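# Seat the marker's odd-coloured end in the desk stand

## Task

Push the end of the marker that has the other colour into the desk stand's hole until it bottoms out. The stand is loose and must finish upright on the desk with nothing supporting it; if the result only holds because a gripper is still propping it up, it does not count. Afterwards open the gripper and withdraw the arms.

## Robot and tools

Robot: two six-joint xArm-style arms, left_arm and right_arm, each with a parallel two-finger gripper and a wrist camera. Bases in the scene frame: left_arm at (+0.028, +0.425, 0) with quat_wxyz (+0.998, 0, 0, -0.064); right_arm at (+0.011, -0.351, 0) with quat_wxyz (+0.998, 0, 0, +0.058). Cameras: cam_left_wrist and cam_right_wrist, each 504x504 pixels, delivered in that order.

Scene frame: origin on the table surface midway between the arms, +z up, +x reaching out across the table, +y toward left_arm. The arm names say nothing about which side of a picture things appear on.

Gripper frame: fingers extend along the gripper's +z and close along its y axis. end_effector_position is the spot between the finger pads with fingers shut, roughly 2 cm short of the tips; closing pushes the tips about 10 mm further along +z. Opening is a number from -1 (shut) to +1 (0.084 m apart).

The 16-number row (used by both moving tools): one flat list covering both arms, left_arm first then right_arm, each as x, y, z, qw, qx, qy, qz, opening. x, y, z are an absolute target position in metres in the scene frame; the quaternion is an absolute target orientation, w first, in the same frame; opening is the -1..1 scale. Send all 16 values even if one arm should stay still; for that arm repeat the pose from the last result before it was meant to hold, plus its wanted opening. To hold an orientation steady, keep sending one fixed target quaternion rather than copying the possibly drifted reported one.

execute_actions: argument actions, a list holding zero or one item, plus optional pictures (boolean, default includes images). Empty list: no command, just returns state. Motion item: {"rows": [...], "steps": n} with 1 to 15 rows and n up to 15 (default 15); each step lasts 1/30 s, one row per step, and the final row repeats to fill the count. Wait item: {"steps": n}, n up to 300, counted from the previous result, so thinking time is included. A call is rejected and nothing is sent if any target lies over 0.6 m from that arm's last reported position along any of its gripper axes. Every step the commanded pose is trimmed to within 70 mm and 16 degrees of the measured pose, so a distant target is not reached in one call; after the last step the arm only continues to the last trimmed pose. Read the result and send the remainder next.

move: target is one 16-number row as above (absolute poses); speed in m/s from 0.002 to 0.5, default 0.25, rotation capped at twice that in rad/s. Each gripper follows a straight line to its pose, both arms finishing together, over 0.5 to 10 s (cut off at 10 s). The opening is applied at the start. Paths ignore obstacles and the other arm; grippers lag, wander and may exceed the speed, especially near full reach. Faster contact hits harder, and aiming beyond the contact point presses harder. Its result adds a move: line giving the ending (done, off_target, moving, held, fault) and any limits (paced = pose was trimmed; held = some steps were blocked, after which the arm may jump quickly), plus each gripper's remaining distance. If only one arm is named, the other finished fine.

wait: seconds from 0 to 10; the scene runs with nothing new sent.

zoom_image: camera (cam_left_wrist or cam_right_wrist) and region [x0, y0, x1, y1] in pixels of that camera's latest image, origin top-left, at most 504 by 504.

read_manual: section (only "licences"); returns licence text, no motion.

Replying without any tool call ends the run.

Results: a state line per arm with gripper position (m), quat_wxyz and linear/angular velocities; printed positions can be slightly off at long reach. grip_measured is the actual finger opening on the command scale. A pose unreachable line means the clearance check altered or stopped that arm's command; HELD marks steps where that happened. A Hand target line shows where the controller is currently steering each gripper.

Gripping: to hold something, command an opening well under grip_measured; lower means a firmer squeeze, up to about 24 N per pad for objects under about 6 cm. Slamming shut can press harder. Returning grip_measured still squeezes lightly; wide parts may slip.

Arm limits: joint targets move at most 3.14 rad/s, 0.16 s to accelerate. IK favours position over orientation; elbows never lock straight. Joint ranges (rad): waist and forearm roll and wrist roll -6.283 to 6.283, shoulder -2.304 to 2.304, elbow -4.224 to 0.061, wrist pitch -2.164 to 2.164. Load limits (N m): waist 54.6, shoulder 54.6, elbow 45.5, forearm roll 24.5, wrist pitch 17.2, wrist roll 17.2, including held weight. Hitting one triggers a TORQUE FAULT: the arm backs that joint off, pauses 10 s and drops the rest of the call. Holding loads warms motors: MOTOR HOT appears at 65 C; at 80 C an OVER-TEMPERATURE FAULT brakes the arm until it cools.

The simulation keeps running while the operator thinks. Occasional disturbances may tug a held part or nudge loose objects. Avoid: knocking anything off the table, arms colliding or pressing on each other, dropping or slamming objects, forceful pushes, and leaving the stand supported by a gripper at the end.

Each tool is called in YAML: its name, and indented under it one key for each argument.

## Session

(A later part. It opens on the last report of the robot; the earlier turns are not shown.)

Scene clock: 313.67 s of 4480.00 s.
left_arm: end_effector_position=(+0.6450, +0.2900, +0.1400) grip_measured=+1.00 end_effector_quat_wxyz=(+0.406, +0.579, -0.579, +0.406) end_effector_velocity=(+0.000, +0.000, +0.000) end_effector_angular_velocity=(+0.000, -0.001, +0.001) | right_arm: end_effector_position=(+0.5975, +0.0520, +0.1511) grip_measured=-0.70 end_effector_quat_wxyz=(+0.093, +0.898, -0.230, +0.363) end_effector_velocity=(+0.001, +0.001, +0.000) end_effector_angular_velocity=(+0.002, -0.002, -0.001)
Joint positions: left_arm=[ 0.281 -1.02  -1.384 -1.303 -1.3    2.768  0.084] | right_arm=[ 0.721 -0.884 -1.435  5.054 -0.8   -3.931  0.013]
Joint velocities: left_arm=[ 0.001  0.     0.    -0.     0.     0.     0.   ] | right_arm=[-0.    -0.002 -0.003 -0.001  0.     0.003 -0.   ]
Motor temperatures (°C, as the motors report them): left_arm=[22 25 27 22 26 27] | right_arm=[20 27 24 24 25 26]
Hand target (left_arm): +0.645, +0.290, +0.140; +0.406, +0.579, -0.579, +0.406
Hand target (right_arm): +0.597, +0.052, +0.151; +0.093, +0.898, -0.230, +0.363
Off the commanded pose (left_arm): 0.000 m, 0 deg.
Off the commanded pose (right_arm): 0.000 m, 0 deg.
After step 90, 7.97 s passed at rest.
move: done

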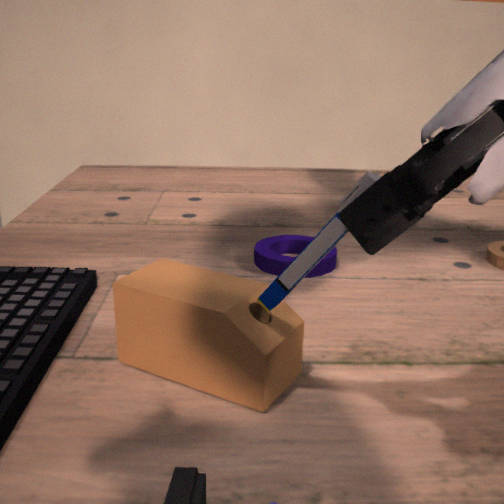

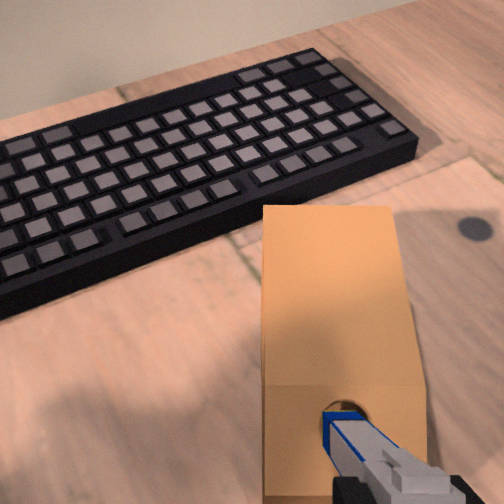

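move:
  target: [0.645,0.29,0.14,0.406,0.579,-0.579,0.406,1,0.6047,0.0464,0.139,0.093,0.898,-0.23,0.363,-1]
  speed: 0.01

zoom_image:
  camera: "cam_left_wrist"
  region: [180,160,400,380]

Scene clock: 322.27 s of 4480.00 s.
left_arm: end_effector_position=(+0.6450, +0.2900, +0.1400) grip_measured=+1.00 end_effector_quat_wxyz=(+0.406, +0.579, -0.579, +0.406) end_effector_velocity=(-0.000, +0.000, -0.000) end_effector_angular_velocity=(-0.000, +0.001, +0.000) | right_arm: end_effector_position=(+0.6049, +0.0475, +0.1408) grip_measured=-0.70 end_effector_quat_wxyz=(+0.092, +0.898, -0.230, +0.364) end_effector_velocity=(+0.002, -0.005, -0.005) end_effector_angular_velocity=(-0.004, +0.004, -0.003)
Joint positions: left_arm=[ 0.281 -1.02  -1.384 -1.303 -1.3    2.768  0.084] | right_arm=[ 0.708 -0.904 -1.442  5.03  -0.79  -3.914  0.013]
Joint velocities: left_arm=[ 0.    -0.     0.001  0.     0.    -0.    -0.   ] | right_arm=[-0.008 -0.007  0.    -0.005  0.003  0.002  0.   ]
Motor temperatures (°C, as the motors report them): left_arm=[22 26 27 22 26 27] | right_arm=[20 27 24 24 25 26]
Hand target (left_arm): +0.645, +0.290, +0.140; +0.406, +0.579, -0.579, +0.406
Hand target (right_arm): +0.605, +0.046, +0.139; +0.093, +0.898, -0.230, +0.363
Off the commanded pose (left_arm): 0.000 m, 0 deg.
Off the commanded pose (right_arm): 0.002 m, 0 deg.
After step 90, 3.87 s passed at rest.
move: done

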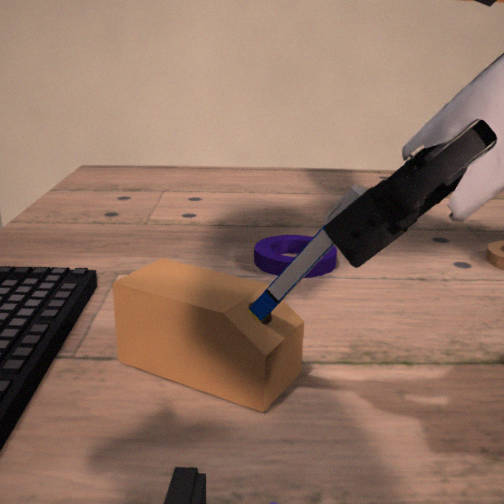

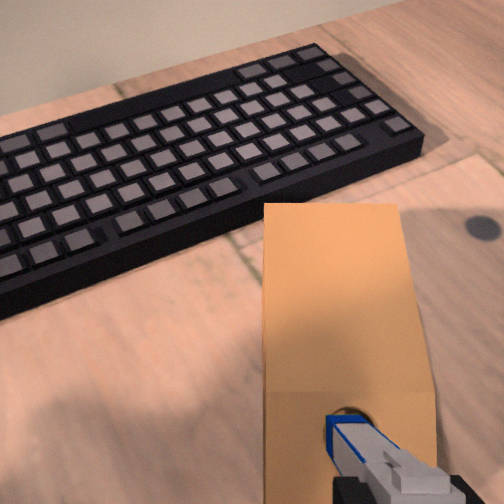

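Region (180, 160, 400, 380) of cam_left_wrist's 504x504 image, scaled by 2.291, with more detail than that image has.

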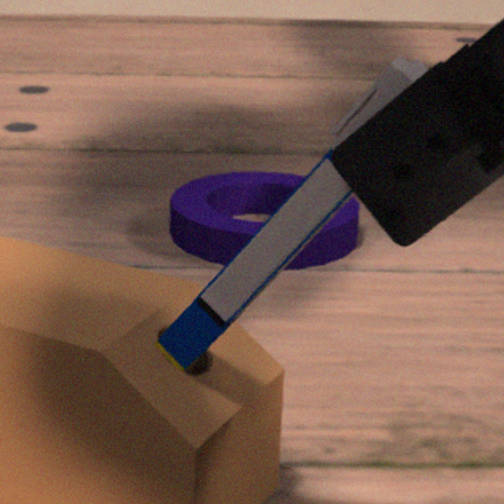

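move:
  target: [0.6450,0.29,0.14,0.406,0.579,-0.579,0.406,1,0.599,0.046,0.144,0.093,0.898,-0.23,0.363,-1]
  speed: 0.01

zoom_image:
  camera: "cam_left_wrist"
  region: [180,160,400,380]

zoom_image:
  camera: "cam_right_wrist"
  region: [250,354,450,504]

Scene clock: 331.77 s of 4480.00 s.
left_arm: end_effector_position=(+0.6450, +0.2900, +0.1400) grip_measured=+1.00 end_effector_quat_wxyz=(+0.406, +0.579, -0.579, +0.406) end_effector_velocity=(+0.000, +0.001, -0.000) end_effector_angular_velocity=(+0.000, +0.000, +0.002) | right_arm: end_effector_position=(+0.5991, +0.0460, +0.1439) grip_measured=-0.70 end_effector_quat_wxyz=(+0.093, +0.898, -0.230, +0.363) end_effector_velocity=(+0.001, +0.000, +0.003) end_effector_angular_velocity=(+0.004, -0.003, -0.002)
Joint positions: left_arm=[ 0.281 -1.02  -1.384 -1.303 -1.3    2.768  0.084] | right_arm=[ 0.713 -0.889 -1.424  5.033 -0.791 -3.912  0.013]
Joint velocities: left_arm=[ 0.001 -0.     0.    -0.     0.     0.     0.   ] | right_arm=[-0.     0.004 -0.001  0.002 -0.     0.    -0.   ]
Motor temperatures (°C, as the motors report them): left_arm=[22 26 27 22 26 27] | right_arm=[20 26 23 24 25 26]
Hand target (left_arm): +0.645, +0.290, +0.140; +0.406, +0.579, -0.579, +0.406
Hand target (right_arm): +0.599, +0.046, +0.144; +0.093, +0.898, -0.230, +0.363
Off the commanded pose (left_arm): 0.000 m, 0 deg.
Off the commanded pose (right_arm): 0.000 m, 0 deg.
After step 90, 5.53 s passed at rest.
move: done

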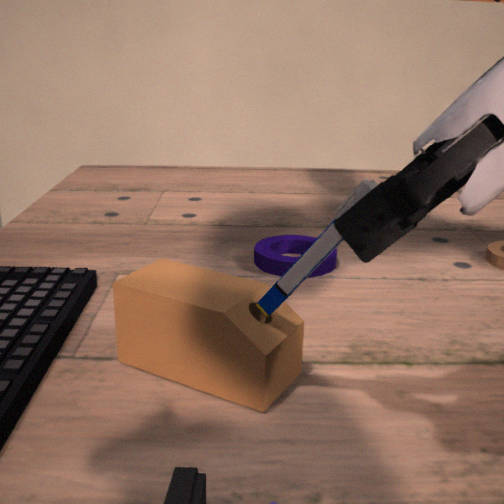

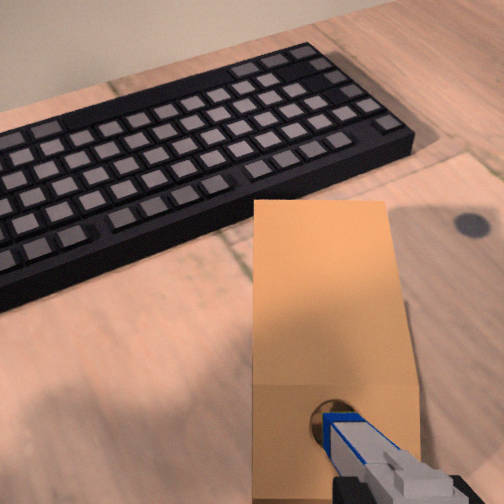

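Region (180, 160, 400, 380) of cam_left_wrist's 504x504 image, scaled by 2.291, with more detail than that image has.

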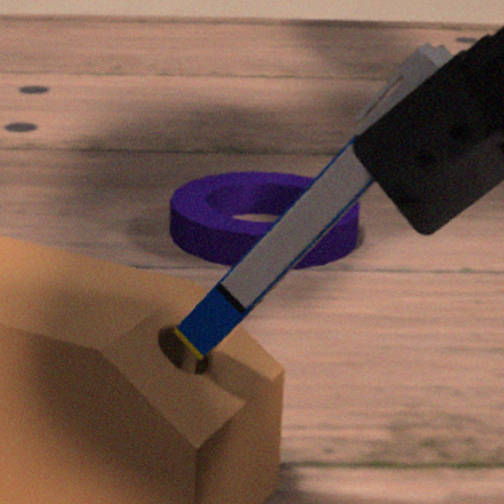

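Region (250, 354, 450, 504) of cam_right_wrist's 504x504 image, scaled by 2.520, with more detail than that image has; it fills the top 378 rows of this view, and the rest is white.

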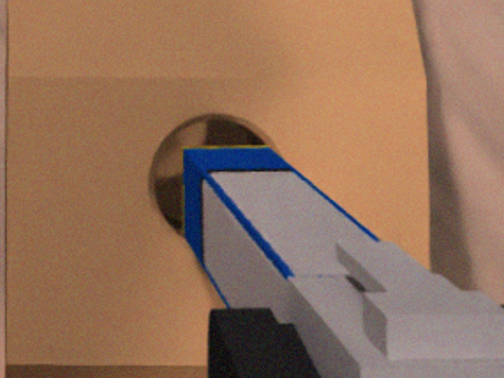

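move:
  target: [0.6450,0.29,0.14,0.406,0.579,-0.579,0.406,1,0.6075,0.0415,0.132,0.093,0.898,-0.23,0.363,-1]
  speed: 0.008

zoom_image:
  camera: "cam_left_wrist"
  region: [180,160,400,380]

Scene clock: 343.53 s of 4480.00 s.
left_arm: end_effector_position=(+0.6450, +0.2900, +0.1400) grip_measured=+1.00 end_effector_quat_wxyz=(+0.406, +0.579, -0.579, +0.406) end_effector_velocity=(+0.001, +0.001, +0.001) end_effector_angular_velocity=(+0.000, -0.002, +0.001) | right_arm: end_effector_position=(+0.6074, +0.0415, +0.1321) grip_measured=-0.70 end_effector_quat_wxyz=(+0.093, +0.898, -0.230, +0.363) end_effector_velocity=(+0.000, +0.000, -0.001) end_effector_angular_velocity=(-0.000, +0.000, +0.000)
Joint positions: left_arm=[ 0.281 -1.02  -1.384 -1.303 -1.3    2.768  0.084] | right_arm=[ 0.699 -0.914 -1.437  5.011 -0.781 -3.898  0.013]
Joint velocities: left_arm=[ 0.001  0.001 -0.001  0.    -0.    -0.    -0.   ] | right_arm=[ 0.    -0.003 -0.001 -0.001  0.     0.001 -0.   ]
Motor temperatures (°C, as the motors report them): left_arm=[22 26 27 22 26 27] | right_arm=[20 26 23 24 25 26]
Hand target (left_arm): +0.645, +0.290, +0.140; +0.406, +0.579, -0.579, +0.406
Hand target (right_arm): +0.607, +0.042, +0.132; +0.093, +0.898, -0.230, +0.363
Off the commanded pose (left_arm): 0.000 m, 0 deg.
Off the commanded pose (right_arm): 0.000 m, 0 deg.
After step 90, 6.63 s passed at rest.
move: done

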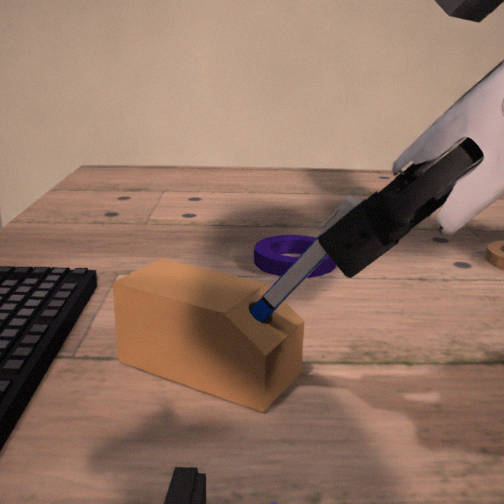

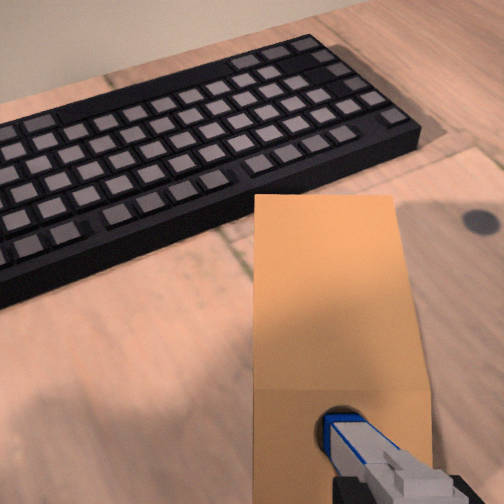

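Region (180, 160, 400, 380) of cam_left_wrist's 504x504 image, scaled by 2.291, with more detail than that image has.

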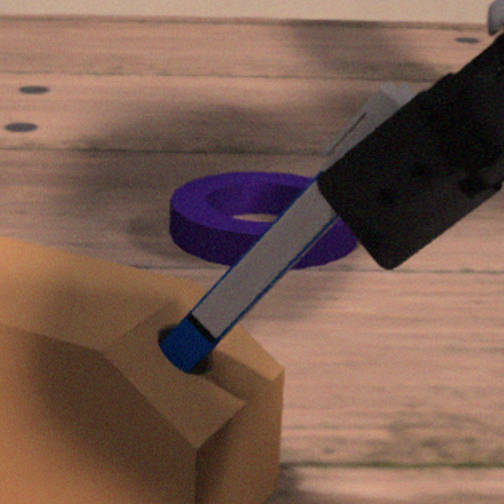

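It is in. Continue 25 mm further along the axis.

move:
  target: [0.6450,0.29,0.14,0.406,0.579,-0.579,0.406,1,0.6207,0.0343,0.112,0.093,0.898,-0.23,0.363,-1]
  speed: 0.008

Scene clock: 351.33 s of 4480.00 s.
left_arm: end_effector_position=(+0.6450, +0.2900, +0.1400) grip_measured=+1.00 end_effector_quat_wxyz=(+0.406, +0.579, -0.579, +0.406) end_effector_velocity=(-0.000, +0.000, -0.000) end_effector_angular_velocity=(-0.000, +0.001, +0.001) | right_arm: end_effector_position=(+0.6206, +0.0344, +0.1121) grip_measured=-0.70 end_effector_quat_wxyz=(+0.093, +0.898, -0.230, +0.363) end_effector_velocity=(+0.001, +0.001, -0.000) end_effector_angular_velocity=(+0.001, -0.001, +0.001)
Joint positions: left_arm=[ 0.281 -1.02  -1.384 -1.303 -1.3    2.768  0.084] | right_arm=[ 0.677 -0.957 -1.46   4.976 -0.765 -3.876  0.013]
Joint velocities: left_arm=[ 0.001 -0.     0.001 -0.     0.     0.    -0.   ] | right_arm=[ 0.    -0.002 -0.003 -0.002  0.001  0.001 -0.   ]
Motor temperatures (°C, as the motors report them): left_arm=[22 26 27 22 26 27] | right_arm=[20 27 23 24 25 26]
Hand target (left_arm): +0.645, +0.290, +0.140; +0.406, +0.579, -0.579, +0.406
Hand target (right_arm): +0.621, +0.034, +0.112; +0.093, +0.898, -0.230, +0.363
Off the commanded pose (left_arm): 0.000 m, 0 deg.
Off the commanded pose (right_arm): 0.000 m, 0 deg.
After step 90, 1.47 s passed at rest.
move: done

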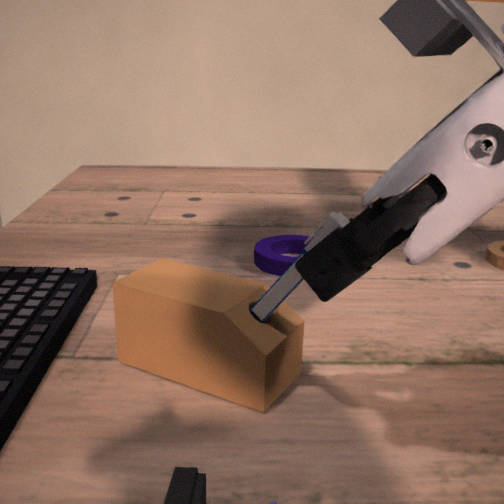

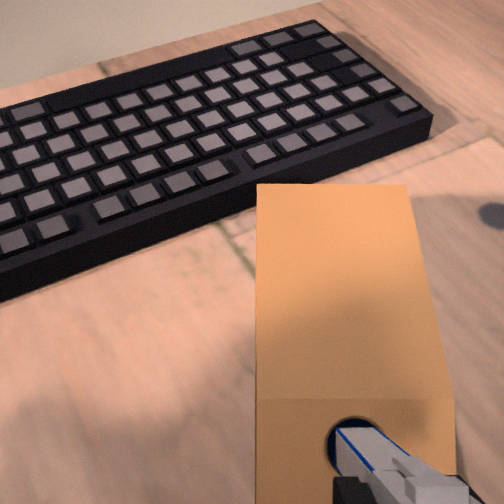

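Still free; 20 mm more.

move:
  target: [0.6450,0.29,0.14,0.406,0.579,-0.579,0.406,1,0.6313,0.0285,0.096,0.093,0.898,-0.23,0.363,-1]
  speed: 0.008

Scene clock: 357.57 s of 4480.00 s.
left_arm: end_effector_position=(+0.6450, +0.2900, +0.1400) grip_measured=+1.00 end_effector_quat_wxyz=(+0.406, +0.579, -0.579, +0.406) end_effector_velocity=(-0.001, -0.000, -0.000) end_effector_angular_velocity=(-0.000, +0.001, -0.000) | right_arm: end_effector_position=(+0.6312, +0.0285, +0.0960) grip_measured=-0.73 end_effector_quat_wxyz=(+0.093, +0.898, -0.230, +0.363) end_effector_velocity=(+0.000, +0.000, -0.001) end_effector_angular_velocity=(-0.001, -0.001, +0.001)
Joint positions: left_arm=[ 0.281 -1.02  -1.384 -1.303 -1.3    2.768  0.084] | right_arm=[ 0.659 -0.992 -1.481  4.948 -0.753 -3.859  0.012]
Joint velocities: left_arm=[-0.     0.     0.001  0.     0.     0.    -0.   ] | right_arm=[ 0.    -0.002 -0.001 -0.002 -0.001  0.001 -0.   ]
Motor temperatures (°C, as the motors report them): left_arm=[22 26 27 22 26 27] | right_arm=[20 26 23 24 25 26]
Hand target (left_arm): +0.645, +0.290, +0.140; +0.406, +0.579, -0.579, +0.406
Hand target (right_arm): +0.631, +0.029, +0.096; +0.093, +0.898, -0.230, +0.363
Off the commanded pose (left_arm): 0.000 m, 0 deg.
Off the commanded pose (right_arm): 0.000 m, 0 deg.
After step 90, 0.50 s passed at rest.
move: done

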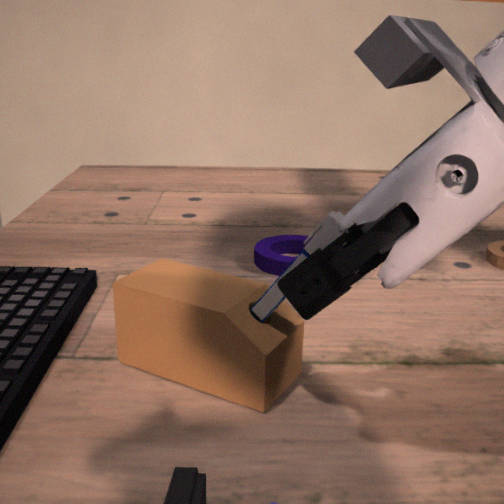

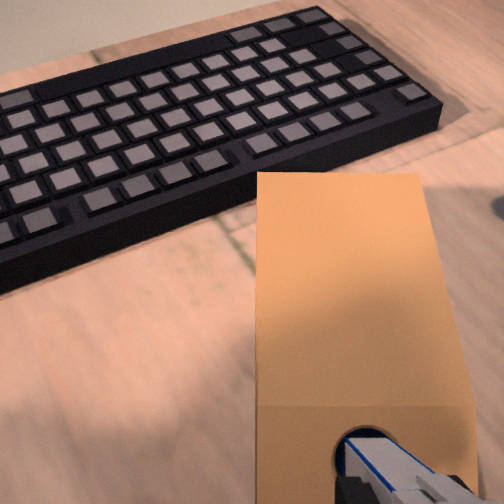

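move:
  target: [0.6450,0.29,0.14,0.406,0.579,-0.579,0.406,1,0.6313,0.0285,0.096,0.093,0.898,-0.23,0.363,-0.2]

move:
  target: [0.5,0.3,0.25,0.406,0.579,-0.579,0.406,1,0.565,0.065,0.20,0.093,0.898,-0.23,0.363,-0.2]
  speed: 0.1

move:
  target: [0.6,0.3,0.2,0.406,0.579,-0.579,0.406,1,0.48,-0.05,0.28,0.093,0.898,-0.23,0.363,1]

Scene clock: 366.40 s of 4480.00 s.
left_arm: end_effector_position=(+0.6450, +0.2900, +0.1400) grip_measured=+1.00 end_effector_quat_wxyz=(+0.406, +0.579, -0.579, +0.406) end_effector_velocity=(+0.001, +0.001, +0.001) end_effector_angular_velocity=(+0.000, -0.001, +0.002) | right_arm: end_effector_position=(+0.6313, +0.0285, +0.0959) grip_measured=-0.21 end_effector_quat_wxyz=(+0.093, +0.898, -0.230, +0.363) end_effector_velocity=(+0.000, +0.000, +0.000) end_effector_angular_velocity=(+0.001, -0.000, -0.000)
Joint positions: left_arm=[ 0.281 -1.02  -1.384 -1.303 -1.3    2.768  0.084] | right_arm=[ 0.659 -0.992 -1.481  4.948 -0.753 -3.859  0.035]
Joint velocities: left_arm=[ 0.002  0.001 -0.    -0.    -0.    -0.     0.   ] | right_arm=[ 0.     0.    -0.001  0.001 -0.     0.    -0.   ]
Motor temperatures (°C, as the motors report them): left_arm=[22 26 27 22 26 27] | right_arm=[20 26 23 24 25 26]
Hand target (left_arm): +0.645, +0.290, +0.140; +0.406, +0.579, -0.579, +0.406
Hand target (right_arm): +0.631, +0.029, +0.096; +0.093, +0.898, -0.230, +0.363
Off the commanded pose (left_arm): 0.000 m, 0 deg.
Off the commanded pose (right_arm): 0.000 m, 0 deg.
After step 90, 5.13 s passed at rest.
move: done

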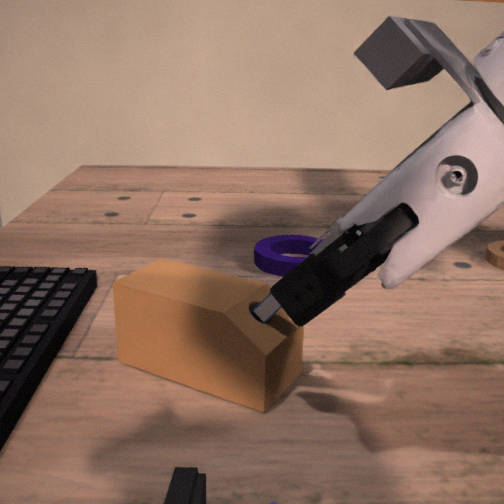

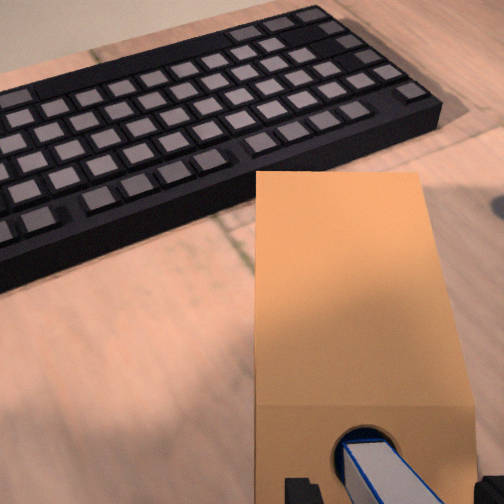

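Scene clock: 368.67 s of 4480.00 s.
left_arm: end_effector_position=(+0.5003, +0.3005, +0.2500) grip_measured=+1.00 end_effector_quat_wxyz=(+0.406, +0.579, -0.579, +0.406) end_effector_velocity=(-0.000, +0.001, +0.002) end_effector_angular_velocity=(+0.000, -0.002, +0.002) | right_arm: end_effector_position=(+0.5651, +0.0648, +0.1998) grip_measured=-0.21 end_effector_quat_wxyz=(+0.093, +0.898, -0.230, +0.363) end_effector_velocity=(+0.000, -0.000, +0.001) end_effector_angular_velocity=(+0.000, -0.000, -0.002)
Joint positions: left_arm=[ 0.348 -0.569 -0.881 -1.255 -1.307  2.825  0.084] | right_arm=[ 0.772 -0.783 -1.389  5.134 -0.847 -3.987  0.035]
Joint velocities: left_arm=[ 0.003  0.005  0.002  0.001 -0.    -0.     0.   ] | right_arm=[-0.     0.001 -0.     0.002 -0.001 -0.001 -0.   ]
Motor temperatures (°C, as the motors report them): left_arm=[22 26 27 22 26 27] | right_arm=[20 26 23 24 25 26]
Hand target (left_arm): +0.500, +0.301, +0.250; +0.406, +0.579, -0.579, +0.406
Hand target (right_arm): +0.565, +0.065, +0.200; +0.093, +0.898, -0.230, +0.363
Off the commanded pose (left_arm): 0.001 m, 0 deg.
Off the commanded pose (right_arm): 0.000 m, 0 deg.
move: done

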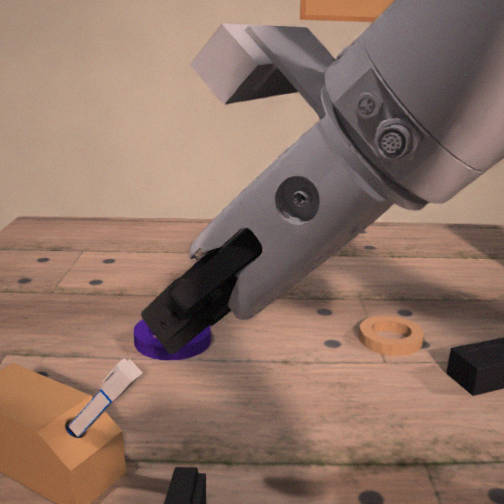

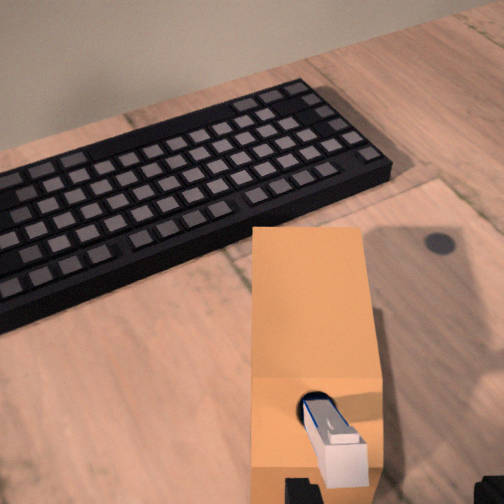

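Scene clock: 369.90 s of 4480.00 s.
left_arm: end_effector_position=(+0.5998, +0.2997, +0.2000) grip_measured=+1.00 end_effector_quat_wxyz=(+0.406, +0.579, -0.579, +0.406) end_effector_velocity=(+0.001, +0.000, -0.001) end_effector_angular_velocity=(-0.000, +0.000, +0.001) | right_arm: end_effector_position=(+0.4802, -0.0499, +0.2798) grip_measured=+1.00 end_effector_quat_wxyz=(+0.093, +0.898, -0.230, +0.363) end_effector_velocity=(-0.001, -0.001, +0.002) end_effector_angular_velocity=(+0.000, -0.001, +0.001)
Joint positions: left_arm=[ 0.31  -0.831 -1.198 -1.277 -1.311  2.767  0.084] | right_arm=[ 0.759 -0.364 -0.947  5.107 -0.831 -3.963  0.084]
Joint velocities: left_arm=[ 0.    -0.003 -0.004  0.    -0.    -0.001 -0.   ] | right_arm=[ 0.001  0.006  0.004  0.001 -0.001 -0.001 -0.   ]
Motor temperatures (°C, as the motors report them): left_arm=[22 26 27 22 26 27] | right_arm=[20 26 23 24 25 26]
Hand target (left_arm): +0.600, +0.300, +0.200; +0.406, +0.579, -0.579, +0.406
Hand target (right_arm): +0.480, -0.050, +0.280; +0.093, +0.898, -0.230, +0.363
Off the commanded pose (left_arm): 0.000 m, 0 deg.
Off the commanded pose (right_arm): 0.000 m, 0 deg.
move: done

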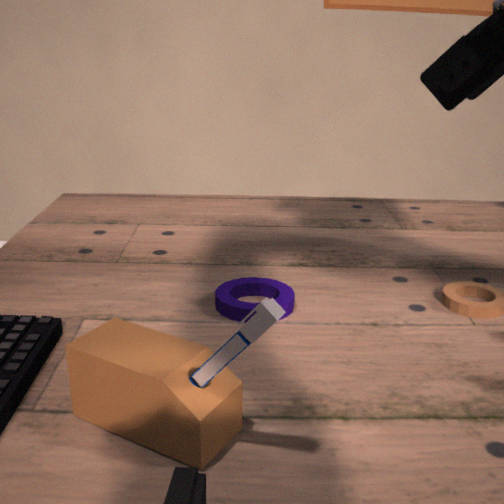

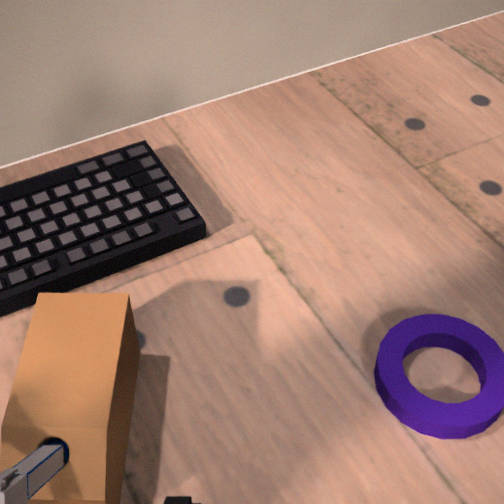

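finished_scene:
  scene: 1

The scene is finished: the task was done.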